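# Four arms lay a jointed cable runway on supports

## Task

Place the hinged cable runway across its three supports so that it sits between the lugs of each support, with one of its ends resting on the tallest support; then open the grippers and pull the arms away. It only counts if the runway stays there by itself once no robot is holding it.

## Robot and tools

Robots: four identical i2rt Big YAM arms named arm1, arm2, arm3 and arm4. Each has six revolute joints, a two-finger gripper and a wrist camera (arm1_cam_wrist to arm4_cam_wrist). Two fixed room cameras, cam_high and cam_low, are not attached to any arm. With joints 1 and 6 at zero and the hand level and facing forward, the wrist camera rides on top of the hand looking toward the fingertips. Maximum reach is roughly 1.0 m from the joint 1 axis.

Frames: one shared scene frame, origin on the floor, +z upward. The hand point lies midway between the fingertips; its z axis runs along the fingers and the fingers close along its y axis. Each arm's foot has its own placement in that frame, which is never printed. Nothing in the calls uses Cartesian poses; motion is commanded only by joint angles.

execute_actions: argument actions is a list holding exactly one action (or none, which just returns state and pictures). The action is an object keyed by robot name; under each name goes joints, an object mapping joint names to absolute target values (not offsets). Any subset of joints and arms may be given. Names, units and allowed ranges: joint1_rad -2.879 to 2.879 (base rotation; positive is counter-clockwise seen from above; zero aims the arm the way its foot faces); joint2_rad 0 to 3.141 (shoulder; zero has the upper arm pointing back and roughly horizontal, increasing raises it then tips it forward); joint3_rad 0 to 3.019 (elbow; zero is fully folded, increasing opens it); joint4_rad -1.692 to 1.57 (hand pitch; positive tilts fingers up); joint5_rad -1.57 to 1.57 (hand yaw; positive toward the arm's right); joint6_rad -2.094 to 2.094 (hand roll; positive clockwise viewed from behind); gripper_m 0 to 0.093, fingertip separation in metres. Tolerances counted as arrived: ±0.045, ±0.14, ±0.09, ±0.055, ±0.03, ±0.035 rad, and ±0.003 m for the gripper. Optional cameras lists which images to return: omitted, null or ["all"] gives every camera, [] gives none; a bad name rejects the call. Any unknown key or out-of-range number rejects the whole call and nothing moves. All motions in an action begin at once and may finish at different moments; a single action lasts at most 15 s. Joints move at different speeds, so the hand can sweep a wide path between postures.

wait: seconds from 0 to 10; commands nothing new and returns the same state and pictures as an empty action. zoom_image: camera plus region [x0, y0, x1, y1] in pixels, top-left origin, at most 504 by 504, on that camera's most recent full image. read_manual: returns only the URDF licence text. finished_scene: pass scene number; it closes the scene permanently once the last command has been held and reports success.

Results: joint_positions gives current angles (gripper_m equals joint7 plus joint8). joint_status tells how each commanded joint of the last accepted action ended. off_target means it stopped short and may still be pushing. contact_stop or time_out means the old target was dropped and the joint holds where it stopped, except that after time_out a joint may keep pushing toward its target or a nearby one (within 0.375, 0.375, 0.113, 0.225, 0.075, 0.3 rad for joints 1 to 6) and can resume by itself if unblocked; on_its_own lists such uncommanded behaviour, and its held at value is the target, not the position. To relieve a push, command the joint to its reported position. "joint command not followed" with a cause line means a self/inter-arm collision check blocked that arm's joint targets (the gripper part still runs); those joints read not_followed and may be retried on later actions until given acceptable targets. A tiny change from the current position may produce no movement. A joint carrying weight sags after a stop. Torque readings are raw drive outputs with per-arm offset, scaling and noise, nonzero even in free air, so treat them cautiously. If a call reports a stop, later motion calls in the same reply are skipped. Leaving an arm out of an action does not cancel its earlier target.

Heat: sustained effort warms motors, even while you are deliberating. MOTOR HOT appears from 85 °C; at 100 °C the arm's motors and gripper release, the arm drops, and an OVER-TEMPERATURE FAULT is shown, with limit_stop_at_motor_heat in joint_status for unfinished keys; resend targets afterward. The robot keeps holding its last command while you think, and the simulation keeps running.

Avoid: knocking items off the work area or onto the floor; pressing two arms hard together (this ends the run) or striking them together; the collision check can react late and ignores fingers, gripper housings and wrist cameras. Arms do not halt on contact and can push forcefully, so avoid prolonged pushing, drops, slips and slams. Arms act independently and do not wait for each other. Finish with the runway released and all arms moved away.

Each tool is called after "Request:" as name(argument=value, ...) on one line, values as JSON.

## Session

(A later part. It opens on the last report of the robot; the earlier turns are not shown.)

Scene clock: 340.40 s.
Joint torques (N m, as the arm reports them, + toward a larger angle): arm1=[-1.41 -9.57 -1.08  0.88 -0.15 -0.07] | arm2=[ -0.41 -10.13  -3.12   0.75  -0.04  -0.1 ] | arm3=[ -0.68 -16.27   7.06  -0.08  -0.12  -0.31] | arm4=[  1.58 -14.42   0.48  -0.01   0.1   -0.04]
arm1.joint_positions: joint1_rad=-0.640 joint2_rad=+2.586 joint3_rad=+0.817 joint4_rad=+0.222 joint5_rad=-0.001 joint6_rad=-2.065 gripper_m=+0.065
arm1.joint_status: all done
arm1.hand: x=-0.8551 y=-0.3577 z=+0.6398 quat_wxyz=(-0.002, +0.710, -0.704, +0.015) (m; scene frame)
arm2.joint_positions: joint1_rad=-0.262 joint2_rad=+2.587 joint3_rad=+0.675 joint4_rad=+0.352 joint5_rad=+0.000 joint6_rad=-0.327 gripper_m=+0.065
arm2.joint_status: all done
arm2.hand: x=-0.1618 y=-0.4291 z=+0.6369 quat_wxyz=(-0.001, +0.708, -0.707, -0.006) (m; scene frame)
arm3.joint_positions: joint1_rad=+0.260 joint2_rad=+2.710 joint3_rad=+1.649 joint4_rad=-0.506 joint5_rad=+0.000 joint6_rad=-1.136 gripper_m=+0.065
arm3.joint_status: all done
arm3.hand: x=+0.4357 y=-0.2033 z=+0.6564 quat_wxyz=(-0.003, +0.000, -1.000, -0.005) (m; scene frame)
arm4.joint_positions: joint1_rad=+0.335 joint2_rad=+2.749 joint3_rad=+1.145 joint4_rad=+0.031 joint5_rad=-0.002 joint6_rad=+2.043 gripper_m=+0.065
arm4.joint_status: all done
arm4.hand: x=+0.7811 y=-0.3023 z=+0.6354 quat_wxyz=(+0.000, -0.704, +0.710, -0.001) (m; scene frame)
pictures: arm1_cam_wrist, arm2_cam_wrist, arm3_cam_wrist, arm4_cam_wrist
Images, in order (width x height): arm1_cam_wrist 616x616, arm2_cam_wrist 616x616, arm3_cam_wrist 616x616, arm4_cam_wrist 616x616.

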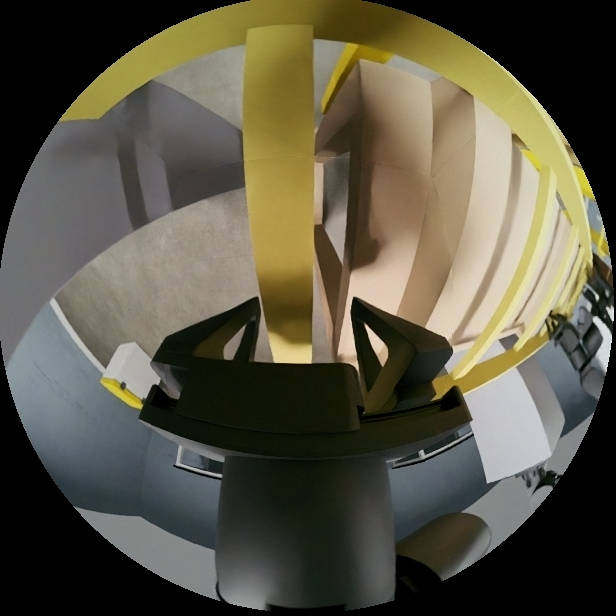

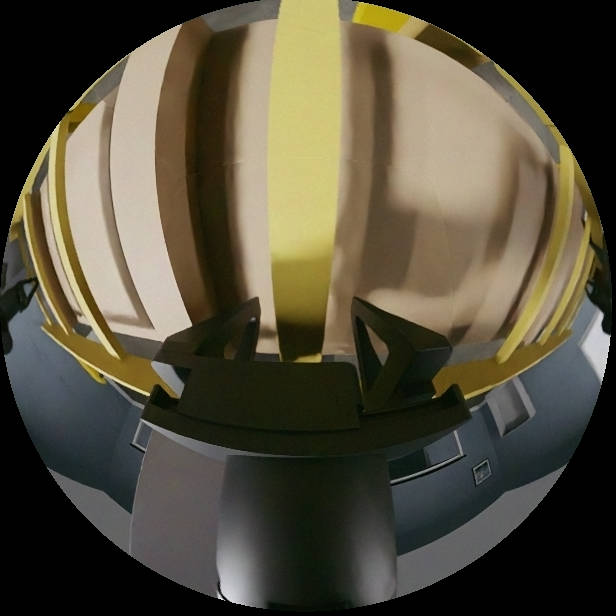

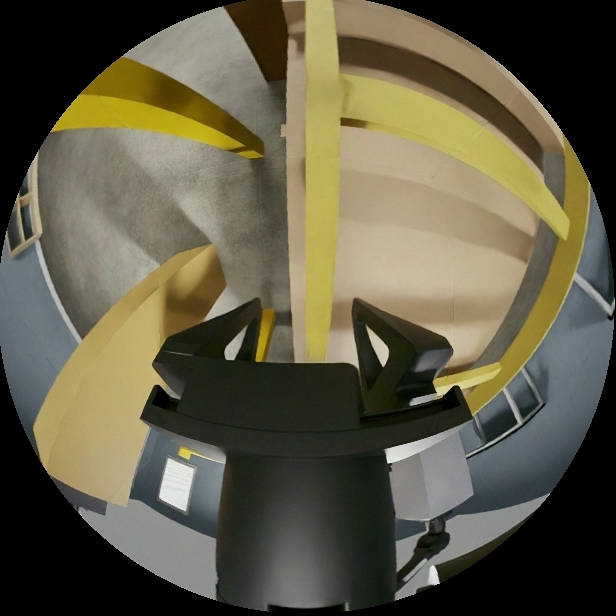

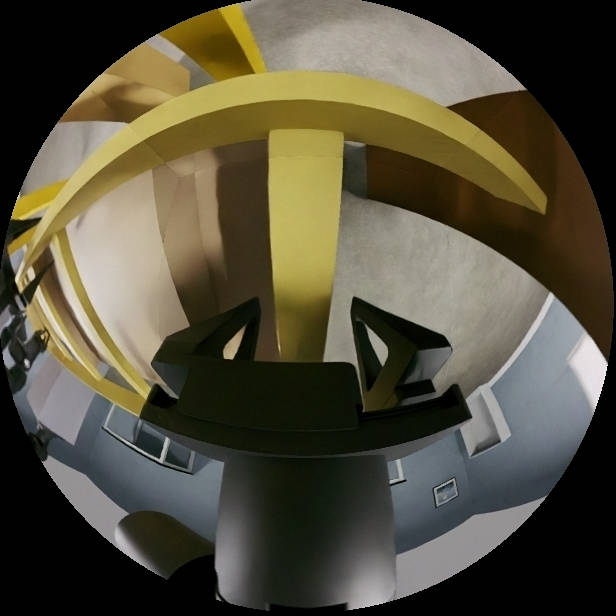

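Request:
execute_actions(actions=[{"arm1": {"joints": {"joint2_rad": 2.622, "joint4_rad": 0.232}}, "arm2": {"joints": {"gripper_m": 0.0}}, "arm3": {"joints": {"gripper_m": 0.0}}, "arm4": {"joints": {"gripper_m": 0.0}}}], cameras=["arm1_cam_wrist"])

Scene clock: 358.17 s.
Joint torques (N m, as the arm reports them, + toward a larger angle): arm1=[-1.45 -9.29 -1.13  1.04 -0.14 -0.08] | arm2=[-0.38 -9.93 -2.99  0.8   0.49 -0.27] | arm3=[ -0.48 -16.63   6.36  -0.32  -0.24  -0.31] | arm4=[  1.55 -14.45   0.34  -0.11   0.    -0.16]
arm1.joint_positions: joint1_rad=-0.640 joint2_rad=+2.596 joint3_rad=+0.817 joint4_rad=+0.222 joint5_rad=-0.001 joint6_rad=-2.065 gripper_m=+0.065
arm1.joint_status: all done
arm1.hand: x=-0.8594 y=-0.3554 z=+0.6368 quat_wxyz=(+0.000, +0.710, -0.704, +0.010) (m; scene frame)
arm2.joint_positions: joint1_rad=-0.261 joint2_rad=+2.589 joint3_rad=+0.674 joint4_rad=+0.352 joint5_rad=-0.016 joint6_rad=-0.311 gripper_m=+0.024
arm2.joint_status: gripper_m off_target (ended at +0.024, target +0.000)
arm2.hand: x=-0.1647 y=-0.4292 z=+0.6365 quat_wxyz=(+0.003, +0.702, -0.712, -0.013) (m; scene frame)
arm3.joint_positions: joint1_rad=+0.258 joint2_rad=+2.711 joint3_rad=+1.655 joint4_rad=-0.499 joint5_rad=+0.003 joint6_rad=-1.137 gripper_m=+0.009
arm3.joint_status: gripper_m off_target (ended at +0.009, target +0.000)
arm3.hand: x=+0.4363 y=-0.2085 z=+0.6571 quat_wxyz=(-0.004, -0.001, -1.000, +0.002) (m; scene frame)
arm4.joint_positions: joint1_rad=+0.334 joint2_rad=+2.749 joint3_rad=+1.147 joint4_rad=+0.034 joint5_rad=+0.002 joint6_rad=+2.057 gripper_m=+0.024
arm4.joint_status: gripper_m off_target (ended at +0.024, target +0.000)
arm4.hand: x=+0.7791 y=-0.3026 z=+0.6354 quat_wxyz=(-0.001, -0.699, +0.715, +0.001) (m; scene frame)
pictures: arm1_cam_wrist
Images, in order (width x height): arm1_cam_wrist 616x616.

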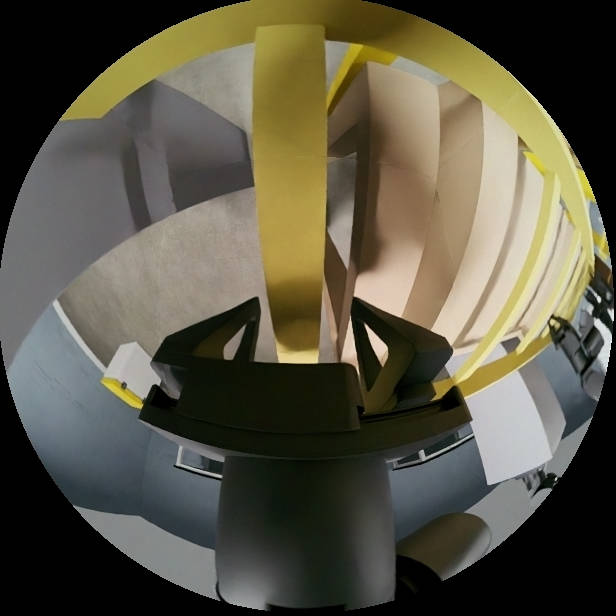

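Request:
execute_actions(actions=[{"arm1": {"joints": {"gripper_m": 0.0}}}], cameras=[])

Scene clock: 364.73 s.
Joint torques (N m, as the arm reports them, + toward a larger angle): arm1=[-1.23 -9.56 -0.8   0.95 -0.36  0.01] | arm2=[ -0.52 -10.01  -2.98   0.77   0.5   -0.27] | arm3=[ -0.55 -16.21   6.54  -0.54  -0.28  -0.33] | arm4=[  1.52 -14.43   0.34  -0.1    0.    -0.16]
arm1.joint_positions: joint1_rad=-0.643 joint2_rad=+2.601 joint3_rad=+0.811 joint4_rad=+0.223 joint5_rad=+0.004 joint6_rad=-2.074 gripper_m=+0.024
arm1.joint_status: gripper_m off_target (ended at +0.024, target +0.000)
arm1.hand: x=-0.8649 y=-0.3542 z=+0.6361 quat_wxyz=(+0.003, +0.713, -0.701, +0.007) (m; scene frame)
arm2.joint_positions: joint1_rad=-0.261 joint2_rad=+2.589 joint3_rad=+0.674 joint4_rad=+0.352 joint5_rad=-0.016 joint6_rad=-0.311 gripper_m=+0.024
arm2.joint_status: not commanded
arm2.hand: x=-0.1647 y=-0.4292 z=+0.6365 quat_wxyz=(+0.003, +0.702, -0.712, -0.013) (m; scene frame)
arm3.joint_positions: joint1_rad=+0.258 joint2_rad=+2.711 joint3_rad=+1.655 joint4_rad=-0.499 joint5_rad=+0.003 joint6_rad=-1.137 gripper_m=+0.009
arm3.joint_status: not commanded
arm3.hand: x=+0.4363 y=-0.2085 z=+0.6571 quat_wxyz=(-0.004, -0.001, -1.000, +0.002) (m; scene frame)
arm4.joint_positions: joint1_rad=+0.334 joint2_rad=+2.749 joint3_rad=+1.147 joint4_rad=+0.034 joint5_rad=+0.002 joint6_rad=+2.057 gripper_m=+0.024
arm4.joint_status: not commanded
arm4.hand: x=+0.7791 y=-0.3026 z=+0.6354 quat_wxyz=(-0.001, -0.699, +0.715, +0.001) (m; scene frame)
pictures: none
No camera images: the call's "cameras" was empty. Leave "cameras" out to get every camera's image.

Request:
execute_actions(actions=[{"arm1": {"joints": {"joint2_rad": 2.255, "joint3_rad": 0.652, "joint4_rad": 0.045}}, "arm2": {"joints": {"joint2_rad": 2.205, "joint3_rad": 0.513, "joint4_rad": 0.135}}, "arm3": {"joints": {"joint2_rad": 2.465, "joint3_rad": 1.555, "joint4_rad": -0.622}}, "arm4": {"joints": {"joint2_rad": 2.45, "joint3_rad": 0.97, "joint4_rad": -0.07}}}], cameras=["cam_high", "cam_low"])

Scene clock: 417.37 s.
Joint torques (N m, as the arm reports them, + toward a larger angle): arm1=[ -0.99 -12.72  -1.06   0.08  -0.72   0.09] | arm2=[ -0.72 -16.91  -4.12  -0.4    0.5   -0.27] | arm3=[ -0.23 -20.44   5.5   -1.38  -0.03  -0.35] | arm4=[  2.06 -17.4    0.2   -0.51   0.19  -0.11]
arm1.joint_positions: joint1_rad=-0.645 joint2_rad=+2.294 joint3_rad=+0.669 joint4_rad=+0.054 joint5_rad=+0.011 joint6_rad=-2.081 gripper_m=+0.024
arm1.joint_status: all done
arm1.hand: x=-0.8632 y=-0.3569 z=+0.7298 quat_wxyz=(+0.007, +0.714, -0.700, +0.006) (m; scene frame)
arm2.joint_positions: joint1_rad=-0.261 joint2_rad=+2.301 joint3_rad=+0.552 joint4_rad=+0.153 joint5_rad=-0.015 joint6_rad=-0.313 gripper_m=+0.024
arm2.joint_status: all done
arm2.hand: x=-0.1644 y=-0.4309 z=+0.7163 quat_wxyz=(+0.018, +0.703, -0.711, -0.005) (m; scene frame)
arm3.joint_positions: joint1_rad=+0.258 joint2_rad=+2.528 joint3_rad=+1.552 joint4_rad=-0.596 joint5_rad=-0.004 joint6_rad=-1.140 gripper_m=+0.009
arm3.joint_status: all done
arm3.hand: x=+0.4362 y=-0.2070 z=+0.7391 quat_wxyz=(-0.003, +0.001, -1.000, -0.007) (m; scene frame)
arm4.joint_positions: joint1_rad=+0.329 joint2_rad=+2.497 joint3_rad=+0.981 joint4_rad=-0.062 joint5_rad=-0.004 joint6_rad=+2.051 gripper_m=+0.024
arm4.joint_status: all done
arm4.hand: x=+0.7801 y=-0.3007 z=+0.7269 quat_wxyz=(+0.002, -0.699, +0.715, -0.003) (m; scene frame)
pictures: cam_high, cam_low
Images, in order (width x height): cam_high 504x504, cam_low 504x504.

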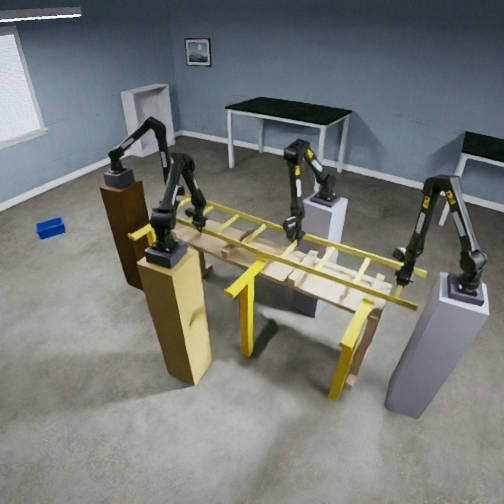

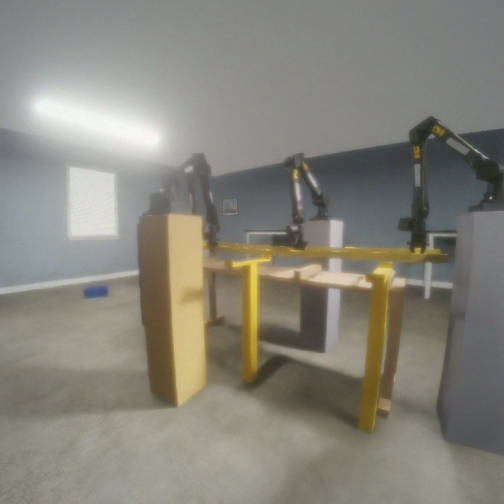

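Request:
execute_actions(actions=[{"arm1": {"joints": {"joint2_rad": 1.755, "joint3_rad": 0.565, "joint4_rad": -0.347}}, "arm2": {"joints": {"joint2_rad": 1.57, "joint3_rad": 0.475, "joint4_rad": -0.36}}, "arm3": {"joints": {"joint2_rad": 2.16, "joint3_rad": 1.485, "joint4_rad": -0.835}}, "arm4": {"joints": {"joint2_rad": 2.047, "joint3_rad": 0.833, "joint4_rad": -0.318}}}])

Scene clock: 435.70 s.
Joint torques (N m, as the arm reports them, + toward a larger angle): arm1=[ -0.72 -11.4    2.39  -0.13  -0.61   0.09] | arm2=[ -0.26 -16.72   4.1   -0.44   0.72  -0.3 ] | arm3=[  0.01 -20.73   8.34  -1.68  -0.23  -0.35] | arm4=[  1.77 -16.17   3.31  -0.39   0.17  -0.14]
arm1.joint_positions: joint1_rad=-0.648 joint2_rad=+1.800 joint3_rad=+0.575 joint4_rad=-0.333 joint5_rad=+0.009 joint6_rad=-2.081 gripper_m=+0.024
arm1.joint_status: all done
arm1.hand: x=-0.8604 y=-0.3578 z=+0.8662 quat_wxyz=(+0.004, +0.713, -0.701, +0.012) (m; scene frame)
arm2.joint_positions: joint1_rad=-0.261 joint2_rad=+1.693 joint3_rad=+0.447 joint4_rad=-0.342 joint5_rad=-0.023 joint6_rad=-0.308 gripper_m=+0.024
arm2.joint_status: all done
arm2.hand: x=-0.1635 y=-0.4288 z=+0.8609 quat_wxyz=(+0.016, +0.701, -0.713, -0.010) (m; scene frame)
arm3.joint_positions: joint1_rad=+0.261 joint2_rad=+2.242 joint3_rad=+1.469 joint4_rad=-0.808 joint5_rad=+0.001 joint6_rad=-1.137 gripper_m=+0.010
arm3.joint_status: all done
arm3.hand: x=+0.4351 y=-0.2058 z=+0.8806 quat_wxyz=(+0.001, +0.001, -1.000, -0.011) (m; scene frame)
arm4.joint_positions: joint1_rad=+0.332 joint2_rad=+2.096 joint3_rad=+0.834 joint4_rad=-0.313 joint5_rad=-0.003 joint6_rad=+2.055 gripper_m=+0.024
arm4.joint_status: all done
arm4.hand: x=+0.7797 y=-0.3021 z=+0.8649 quat_wxyz=(+0.001, -0.699, +0.715, -0.002) (m; scene frame)
pictures: arm1_cam_wrist, arm2_cam_wrist, arm3_cam_wrist, arm4_cam_wrist, cam_high, cam_low
Images, in order (width x height): arm1_cam_wrist 616x616, arm2_cam_wrist 616x616, arm3_cam_wrist 616x616, arm4_cam_wrist 616x616, cam_high 504x504, cam_low 504x504.

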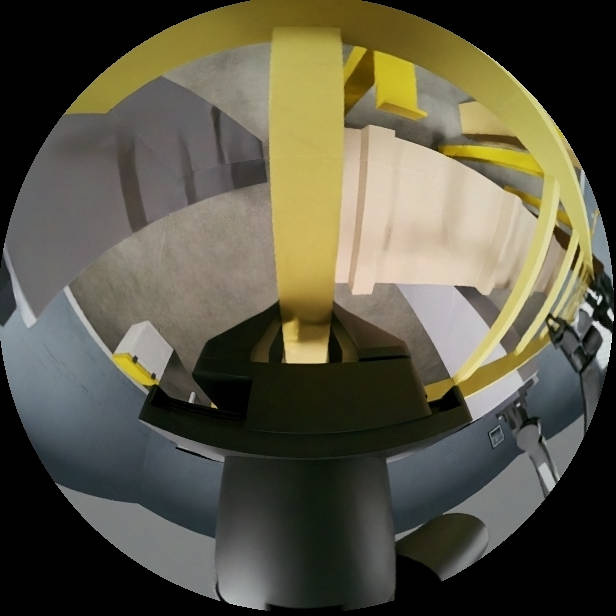

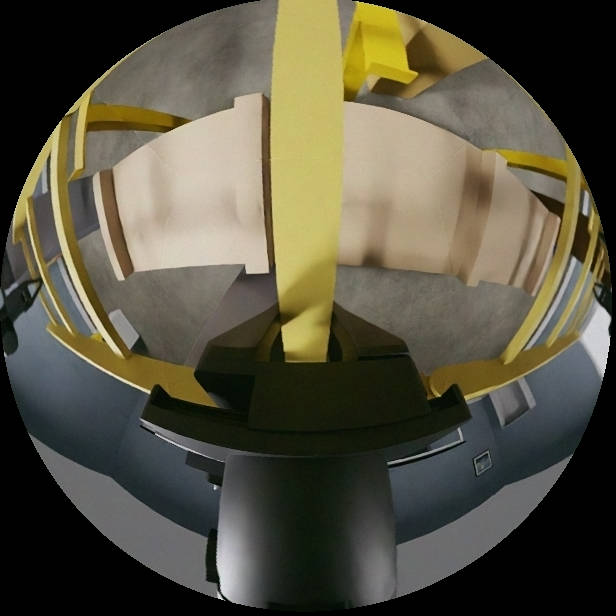

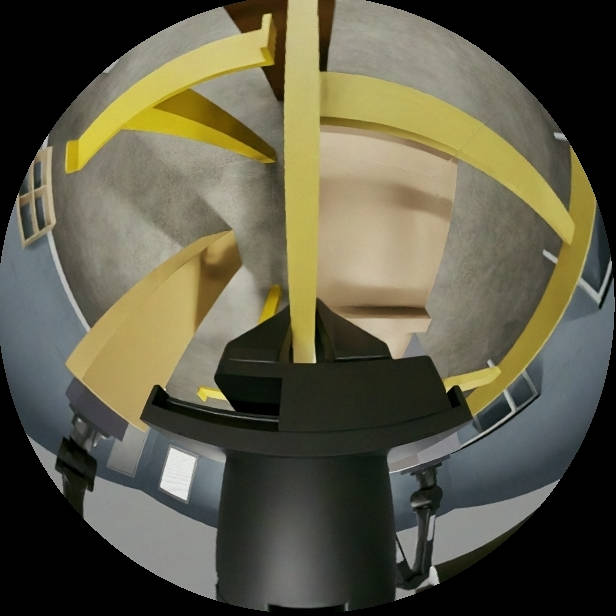

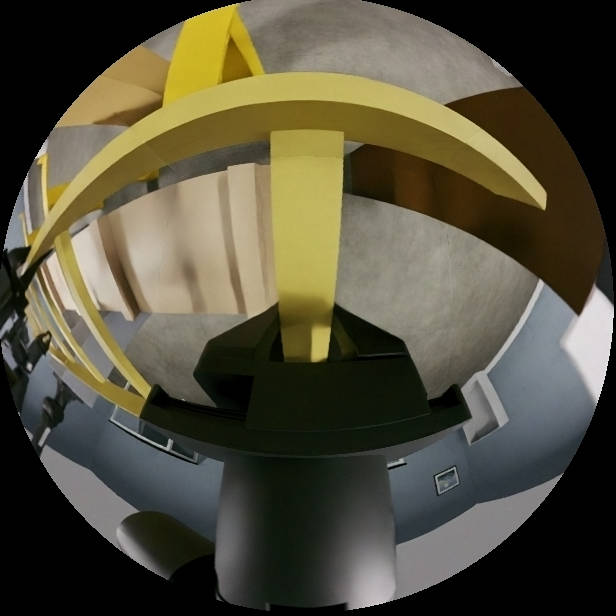

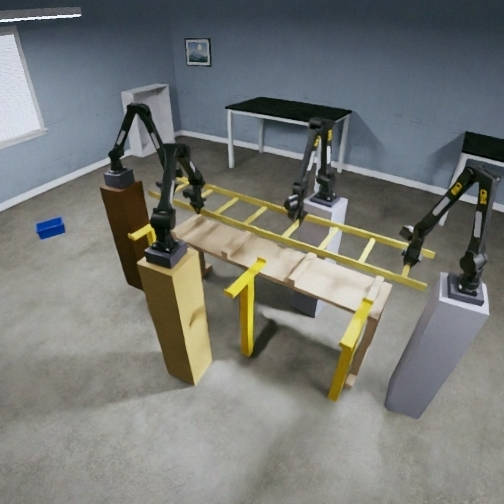

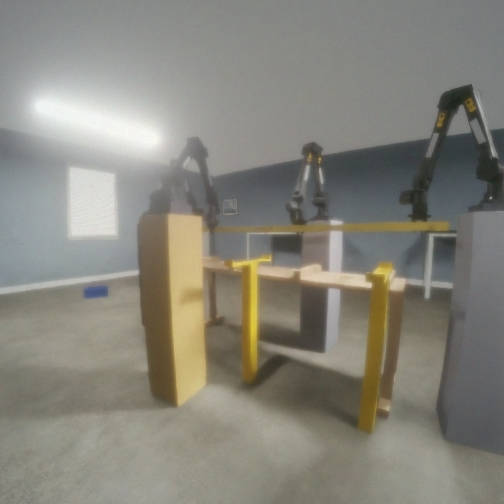

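Request:
zoom_image(camera="arm3_cam_wrist", region=[50, 0, 330, 200])

Request:
zoom_image(camera="arm1_cam_wrist", region=[330, 30, 610, 250])

Request:
zoom_image(camera="cam_high", region=[110, 170, 450, 410])

Region (50, 0, 330, 200) of arm3_cam_wrist's 616x616 image, scaled by 1.800, with more detail than that image has; it fills the top 360 rows of this view, and the rest is white.

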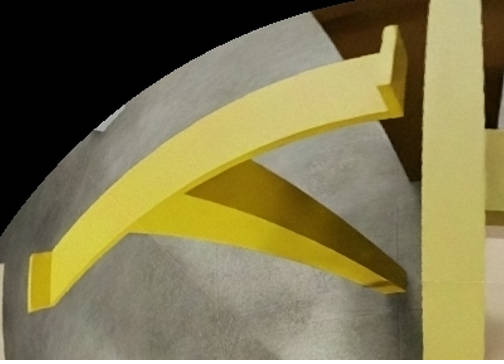

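Region (330, 30, 610, 250) of arm1_cam_wrist's 616x616 image, scaled by 1.800, with more detail than that image has; it fills the top 396 rows of this view, and the rest is white.

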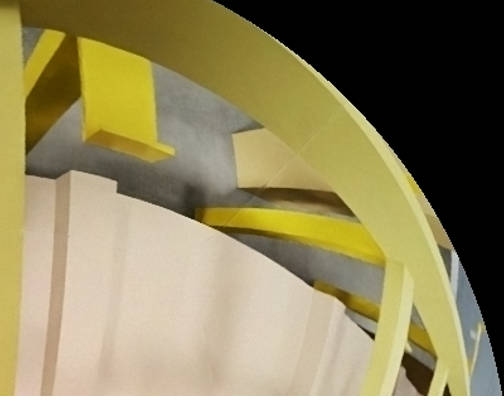

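Region (110, 170, 450, 410) of cam_high's 504x504 image, scaled by 1.482, with more detail than that image has; it fills the top 356 rows of this view, and the rest is white.

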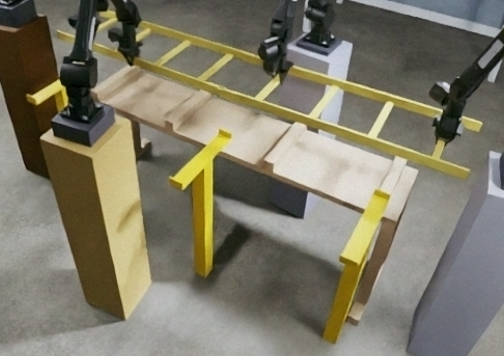

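Request:
execute_actions(actions=[{"arm1": {"joints": {"joint1_rad": -0.216, "joint2_rad": 1.711, "joint3_rad": 0.462, "joint4_rad": -0.28, "joint6_rad": -1.633}}, "arm2": {"joints": {"joint1_rad": -0.153, "joint2_rad": 1.727, "joint3_rad": 0.835, "joint4_rad": -0.517, "joint6_rad": -0.203}}, "arm3": {"joints": {"joint1_rad": 0.38, "joint2_rad": 1.97, "joint3_rad": 1.103, "joint4_rad": -0.61, "joint6_rad": -1.015}}, "arm4": {"joints": {"joint1_rad": 0.0, "joint2_rad": 2.016, "joint3_rad": 0.726, "joint4_rad": -0.23, "joint6_rad": 1.722}}}], cameras=["cam_high"])

Scene clock: 526.67 s.
Joint torques (N m, as the arm reports them, + toward a larger angle): arm1=[  0.64 -10.34   2.19   0.33  -0.6    0.28] | arm2=[  0.11 -18.86   7.69  -0.93   0.31  -0.13] | arm3=[  0.55 -18.87   7.02  -0.36  -0.52  -0.28] | arm4=[  1.74 -15.18   3.23  -0.23   0.14  -0.01]
arm1.joint_positions: joint1_rad=-0.228 joint2_rad=+1.758 joint3_rad=+0.469 joint4_rad=-0.275 joint5_rad=+0.009 joint6_rad=-1.659 gripper_m=+0.025
arm1.joint_status: all done
arm1.hand: x=-0.8639 y=-0.2325 z=+0.8636 quat_wxyz=(+0.003, +0.712, -0.702, +0.009) (m; scene frame)
arm2.joint_positions: joint1_rad=-0.150 joint2_rad=+1.834 joint3_rad=+0.774 joint4_rad=-0.484 joint5_rad=-0.010 joint6_rad=-0.192 gripper_m=+0.024
arm2.joint_status: all done
arm2.hand: x=-0.1620 y=-0.2988 z=+0.8703 quat_wxyz=(-0.005, +0.700, -0.714, -0.016) (m; scene frame)
arm3.joint_positions: joint1_rad=+0.382 joint2_rad=+2.053 joint3_rad=+1.086 joint4_rad=-0.620 joint5_rad=+0.009 joint6_rad=-1.014 gripper_m=+0.010
arm3.joint_status: all done
arm3.hand: x=+0.4372 y=-0.0788 z=+0.8842 quat_wxyz=(+0.006, +0.000, -1.000, -0.011) (m; scene frame)
arm4.joint_positions: joint1_rad=-0.002 joint2_rad=+2.065 joint3_rad=+0.719 joint4_rad=-0.228 joint5_rad=-0.003 joint6_rad=+1.727 gripper_m=+0.024
arm4.joint_status: all done
arm4.hand: x=+0.7820 y=-0.1744 z=+0.8639 quat_wxyz=(+0.000, -0.697, +0.717, -0.002) (m; scene frame)
pictures: cam_high
Images, in order (width x height): cam_high 504x504.

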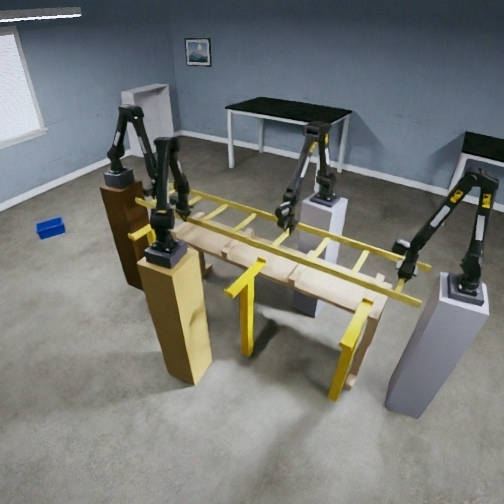

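Request:
execute_actions(actions=[{"arm1": {"joints": {"joint1_rad": 0.236, "joint2_rad": 1.755, "joint3_rad": 0.538, "joint4_rad": -0.327, "joint6_rad": -1.19}}, "arm2": {"joints": {"joint1_rad": -0.115, "joint2_rad": 1.89, "joint3_rad": 1.232, "joint4_rad": -0.714, "joint6_rad": -0.165}}, "arm3": {"joints": {"joint1_rad": 0.545, "joint2_rad": 1.815, "joint3_rad": 0.798, "joint4_rad": -0.449, "joint6_rad": -0.85}}, "arm4": {"joints": {"joint1_rad": -0.345, "joint2_rad": 2.016, "joint3_rad": 0.75, "joint4_rad": -0.252, "joint6_rad": 1.372}}}], cameras=["cam_high"])

Scene clock: 536.83 s.
Joint torques (N m, as the arm reports them, + toward a larger angle): arm1=[ 1.36 -8.84  4.49 -0.1  -0.86  0.25] | arm2=[ -1.27 -24.12  10.16  -1.36   0.45  -0.28] | arm3=[  0.69 -15.84   5.99  -0.44  -0.18  -0.29] | arm4=[  1.6  -14.99   4.56  -0.44  -0.17  -0.09]
arm1.joint_positions: joint1_rad=+0.214 joint2_rad=+1.772 joint3_rad=+0.516 joint4_rad=-0.313 joint5_rad=+0.014 joint6_rad=-1.213 gripper_m=+0.025
arm1.joint_status: all done
arm1.hand: x=-0.8646 y=-0.1116 z=+0.8645 quat_wxyz=(+0.004, +0.711, -0.703, +0.011) (m; scene frame)
arm2.joint_positions: joint1_rad=-0.100 joint2_rad=+2.021 joint3_rad=+1.150 joint4_rad=-0.669 joint5_rad=-0.014 joint6_rad=-0.140 gripper_m=+0.024
arm2.joint_status: all done
arm2.hand: x=-0.1610 y=-0.1748 z=+0.8752 quat_wxyz=(-0.005, +0.698, -0.715, -0.019) (m; scene frame)
arm3.joint_positions: joint1_rad=+0.552 joint2_rad=+1.907 joint3_rad=+0.777 joint4_rad=-0.447 joint5_rad=+0.001 joint6_rad=-0.843 gripper_m=+0.010
arm3.joint_status: all done
arm3.hand: x=+0.4372 y=+0.0429 z=+0.8858 quat_wxyz=(+0.001, -0.001, -1.000, -0.008) (m; scene frame)
arm4.joint_positions: joint1_rad=-0.348 joint2_rad=+2.062 joint3_rad=+0.729 joint4_rad=-0.244 joint5_rad=+0.007 joint6_rad=+1.386 gripper_m=+0.024
arm4.joint_status: all done
arm4.hand: x=+0.7845 y=-0.0531 z=+0.8659 quat_wxyz=(+0.004, -0.695, +0.719, -0.001) (m; scene frame)
pictures: cam_high
Images, in order (width x height): cam_high 504x504.

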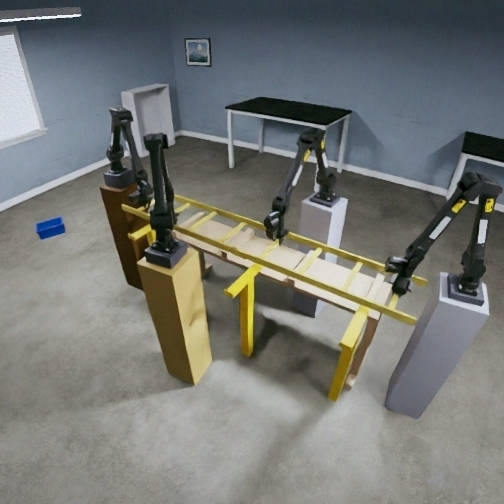

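Request:
execute_actions(actions=[{"arm1": {"joints": {"joint1_rad": 0.582, "joint2_rad": 1.839, "joint3_rad": 0.73, "joint4_rad": -0.432, "joint6_rad": -0.85}}, "arm2": {"joints": {"joint1_rad": -0.095, "joint2_rad": 2.112, "joint3_rad": 1.703, "joint4_rad": -0.952, "joint6_rad": -0.135}}, "arm3": {"joints": {"joint1_rad": 0.826, "joint2_rad": 1.696, "joint3_rad": 0.571, "joint4_rad": -0.338, "joint6_rad": -0.568}}, "arm4": {"joints": {"joint1_rad": -0.652, "joint2_rad": 2.088, "joint3_rad": 0.891, "joint4_rad": -0.345, "joint6_rad": 1.062}}}])

Scene clock: 548.83 s.
Joint torques (N m, as the arm reports them, + toward a larger angle): arm1=[  1.59 -12.36   5.02   0.31  -0.91   0.24] | arm2=[ -1.86 -28.11  12.91  -2.13   0.61  -0.32] | arm3=[  0.79 -13.06   5.74  -0.33  -0.18  -0.3 ] | arm4=[  1.85 -13.85   5.7   -0.39  -0.33  -0.12]
arm1.joint_positions: joint1_rad=+0.557 joint2_rad=+1.877 joint3_rad=+0.707 joint4_rad=-0.427 joint5_rad=+0.015 joint6_rad=-0.872 gripper_m=+0.025
arm1.joint_status: all done
arm1.hand: x=-0.8675 y=+0.0109 z=+0.8581 quat_wxyz=(+0.016, +0.711, -0.703, +0.011) (m; scene frame)
arm2.joint_positions: joint1_rad=-0.066 joint2_rad=+2.247 joint3_rad=+1.599 joint4_rad=-0.887 joint5_rad=-0.018 joint6_rad=-0.105 gripper_m=+0.024
arm2.joint_status: joint3_rad time_out (moved +0.448 of +0.553); joint4_rad time_out (moved -0.218 of -0.283); the others done
arm2.on_its_own: joint3_rad reads +1.599 and still pushes toward +1.703 since a time_out; joint4_rad reads -0.887 and still pushes toward -0.952 since a time_out
arm2.hand: x=-0.1630 y=-0.0498 z=+0.8780 quat_wxyz=(-0.005, +0.698, -0.715, -0.022) (m; scene frame)
arm3.joint_positions: joint1_rad=+0.831 joint2_rad=+1.790 joint3_rad=+0.545 joint4_rad=-0.340 joint5_rad=+0.001 joint6_rad=-0.562 gripper_m=+0.010
arm3.joint_status: all done
arm3.hand: x=+0.4341 y=+0.1661 z=+0.8906 quat_wxyz=(+0.005, -0.002, -1.000, -0.010) (m; scene frame)
arm4.joint_positions: joint1_rad=-0.657 joint2_rad=+2.103 joint3_rad=+0.867 joint4_rad=-0.338 joint5_rad=+0.011 joint6_rad=+1.079 gripper_m=+0.024
arm4.joint_status: all done
arm4.hand: x=+0.7828 y=+0.0719 z=+0.8662 quat_wxyz=(+0.005, -0.694, +0.720, +0.000) (m; scene frame)
pictures: arm1_cam_wrist, arm2_cam_wrist, arm3_cam_wrist, arm4_cam_wrist, cam_high, cam_low
Images, in order (width x height): arm1_cam_wrist 616x616, arm2_cam_wrist 616x616, arm3_cam_wrist 616x616, arm4_cam_wrist 616x616, cam_high 504x504, cam_low 504x504.

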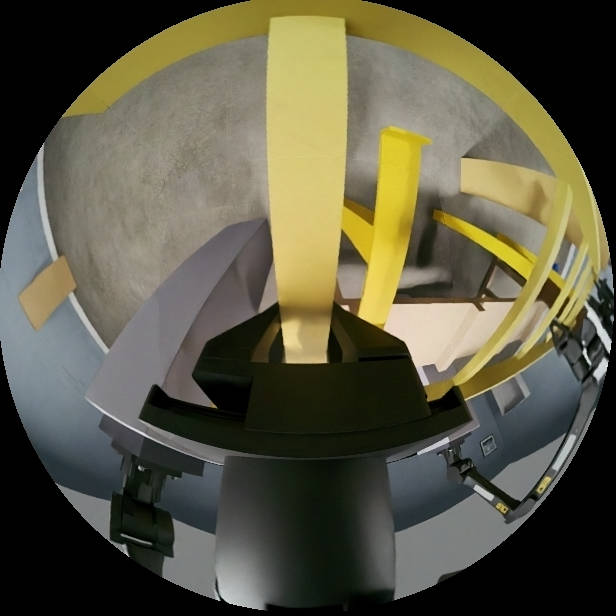

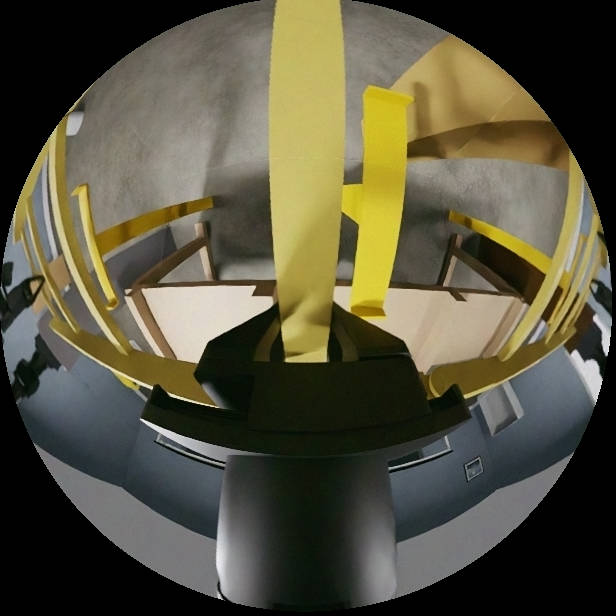

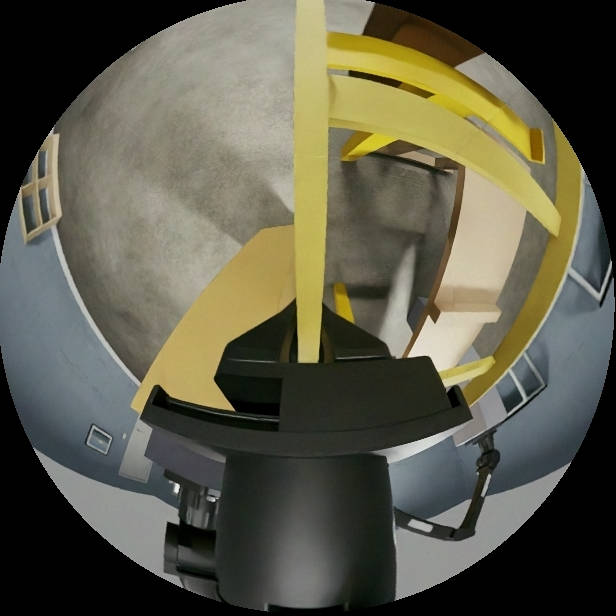

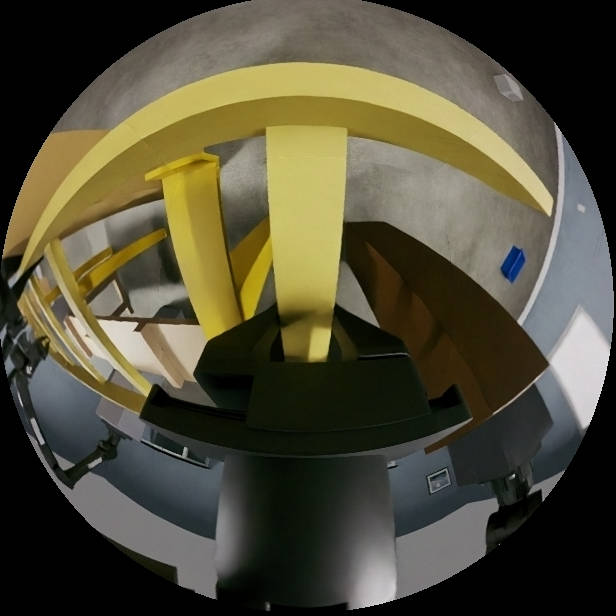

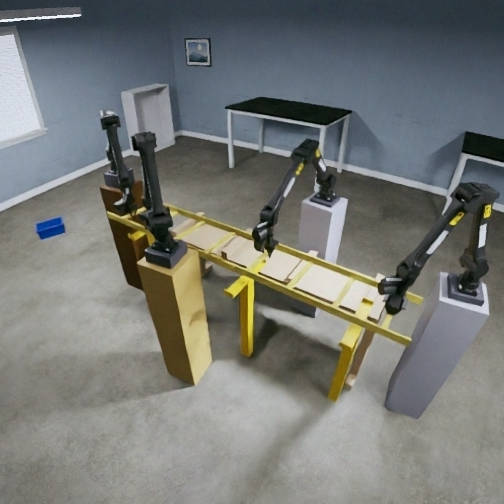

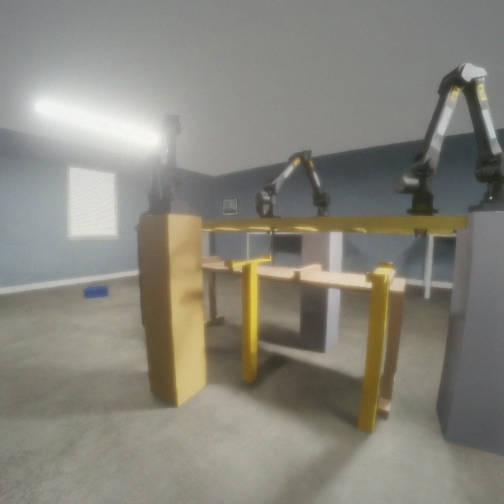

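Request:
zoom_image(camera="arm4_cam_wrist", region=[100, 100, 350, 350])

Request:
zoom_image(camera="arm2_cam_wrist", region=[260, 60, 510, 400])

Request:
zoom_image(camera="arm1_cam_wrist", region=[260, 0, 500, 340])

Request:
zoom_image(camera="arm3_cam_wrist", region=[260, 0, 600, 260])

Region (100, 100, 350, 350) of arm4_cam_wrist's 616x616 image, scaled by 2.016, with more detail than that image has.

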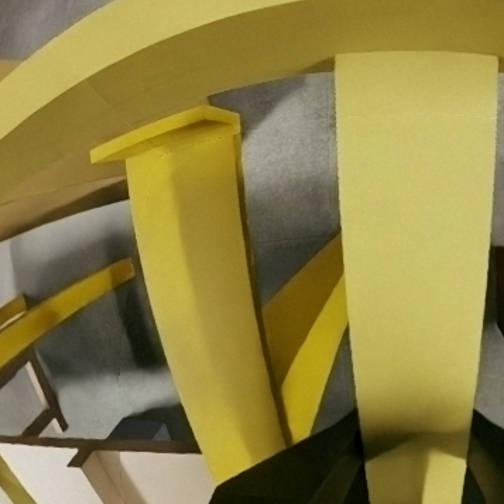

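Region (260, 60, 510, 400) of arm2_cam_wrist's 616x616 image, scaled by 1.482, with more detail than that image has; it fills the left 371 columns of this view, and the rest is white.

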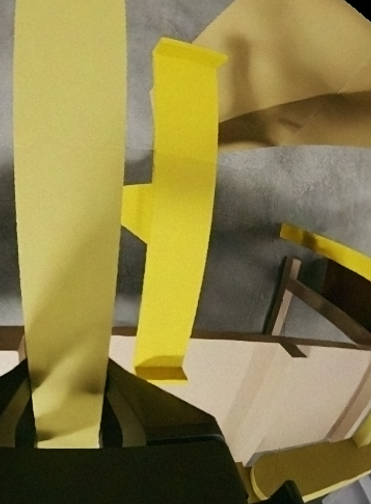

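Region (260, 0, 500, 340) of arm1_cam_wrist's 616x616 image, scaled by 1.482, with more detail than that image has; it fills the left 356 columns of this view, and the rest is white.

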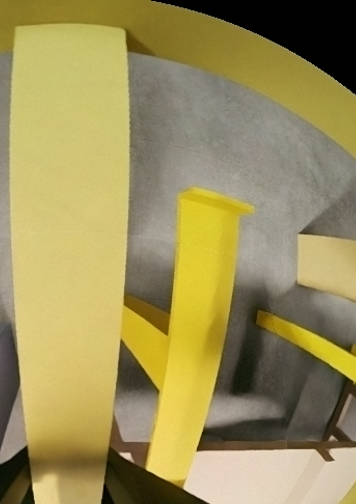

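Region (260, 0, 600, 260) of arm3_cam_wrist's 616x616 image, scaled by 1.482, with more detail than that image has; it fills the top 385 rows of this view, and the rest is white.

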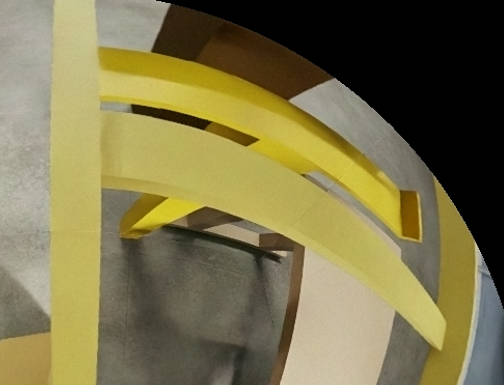

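Request:
execute_actions(actions=[{"arm1": {"joints": {"joint1_rad": 0.521, "joint2_rad": 1.999, "joint3_rad": 0.687, "joint4_rad": -0.212, "joint6_rad": -0.915}}, "arm2": {"joints": {"joint1_rad": -0.09, "joint2_rad": 2.217, "joint3_rad": 1.60, "joint4_rad": -0.79}}, "arm3": {"joints": {"joint1_rad": 0.76, "joint2_rad": 1.955, "joint3_rad": 0.645, "joint4_rad": -0.15, "joint6_rad": -0.63}}, "arm4": {"joints": {"joint1_rad": -0.58, "joint2_rad": 2.258, "joint3_rad": 0.913, "joint4_rad": -0.178, "joint6_rad": 1.145}}}])

Scene clock: 610.43 s.
Joint torques (N m, as the arm reports them, + toward a larger angle): arm1=[  0.26 -13.77   2.29   1.32  -0.29   0.04] | arm2=[ -1.61 -28.11   8.41  -0.75   0.36  -0.37] | arm3=[  1.27 -15.42   3.97  -0.25  -0.34  -0.21] | arm4=[  2.24 -15.06   4.24   0.03  -0.57  -0.03]
arm1.joint_positions: joint1_rad=+0.509 joint2_rad=+2.052 joint3_rad=+0.683 joint4_rad=-0.227 joint5_rad=+0.002 joint6_rad=-0.917 gripper_m=+0.025
arm1.joint_status: all done
arm1.hand: x=-0.8710 y=-0.0105 z=+0.7993 quat_wxyz=(+0.015, +0.711, -0.703, +0.004) (m; scene frame)
arm2.joint_positions: joint1_rad=-0.064 joint2_rad=+2.354 joint3_rad=+1.549 joint4_rad=-0.764 joint5_rad=-0.011 joint6_rad=-0.101 gripper_m=+0.024
arm2.joint_status: all done
arm2.hand: x=-0.1666 y=-0.0718 z=+0.8012 quat_wxyz=(+0.006, +0.698, -0.716, -0.009) (m; scene frame)
arm3.joint_positions: joint1_rad=+0.757 joint2_rad=+2.059 joint3_rad=+0.618 joint4_rad=-0.155 joint5_rad=+0.005 joint6_rad=-0.627 gripper_m=+0.010
arm3.joint_status: all done
arm3.hand: x=+0.4328 y=+0.1409 z=+0.8213 quat_wxyz=(+0.010, -0.006, -1.000, -0.012) (m; scene frame)
arm4.joint_positions: joint1_rad=-0.589 joint2_rad=+2.285 joint3_rad=+0.890 joint4_rad=-0.182 joint5_rad=+0.018 joint6_rad=+1.152 gripper_m=+0.024
arm4.joint_status: all done
arm4.hand: x=+0.7801 y=+0.0444 z=+0.8007 quat_wxyz=(+0.009, -0.693, +0.721, +0.000) (m; scene frame)
pictures: arm1_cam_wrist, arm2_cam_wrist, arm3_cam_wrist, arm4_cam_wrist, cam_high, cam_low
Images, in order (width x height): arm1_cam_wrist 616x616, arm2_cam_wrist 616x616, arm3_cam_wrist 616x616, arm4_cam_wrist 616x616, cam_high 504x504, cam_low 504x504.

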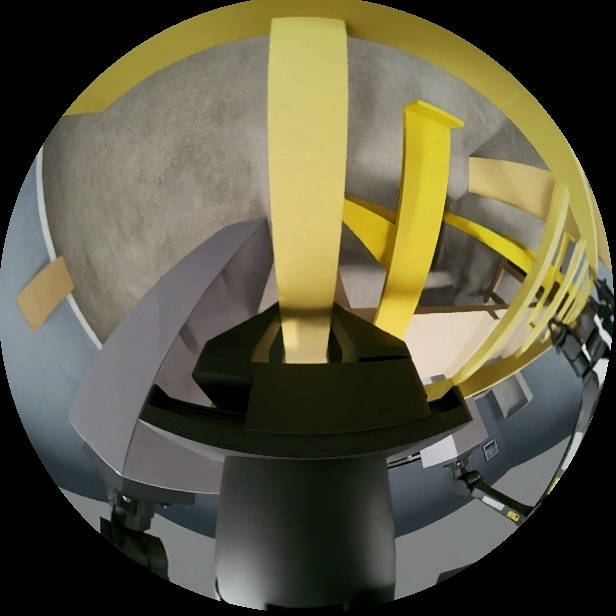

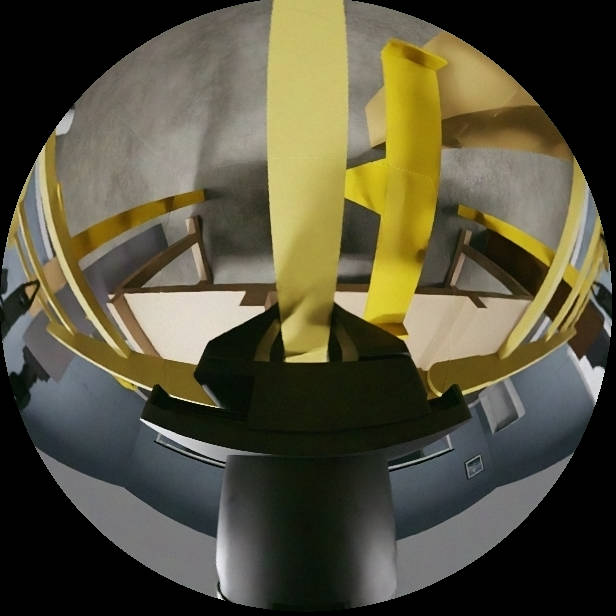

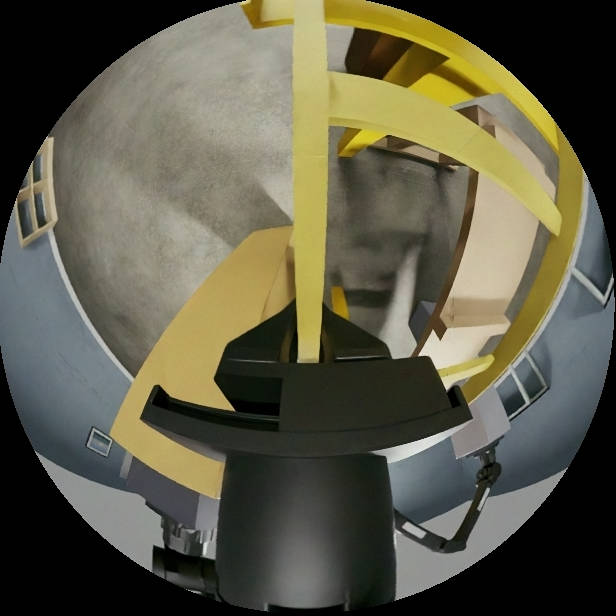

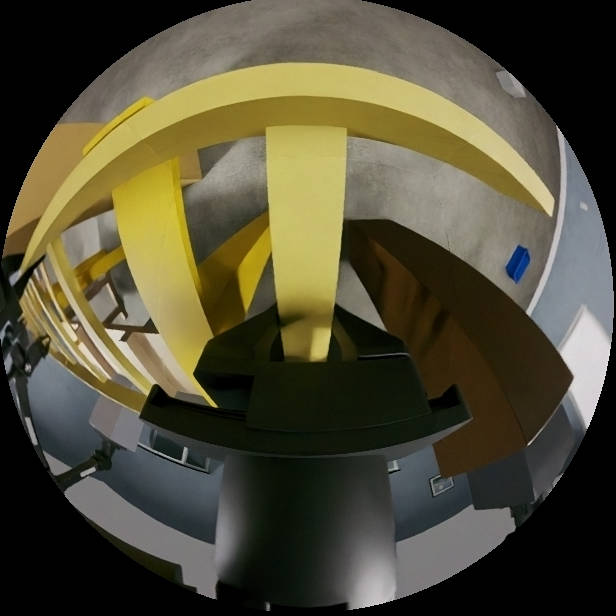

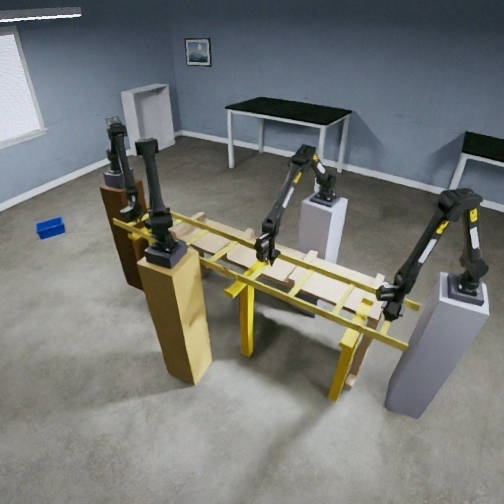

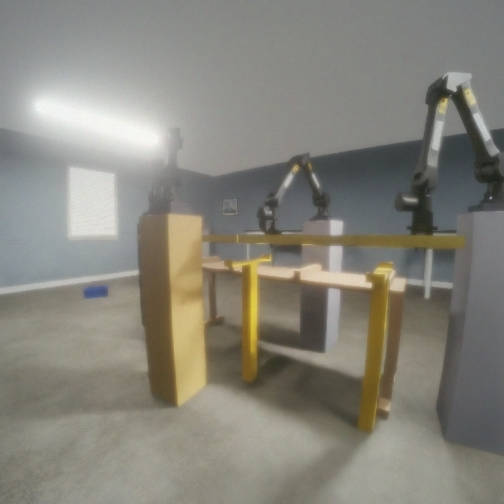

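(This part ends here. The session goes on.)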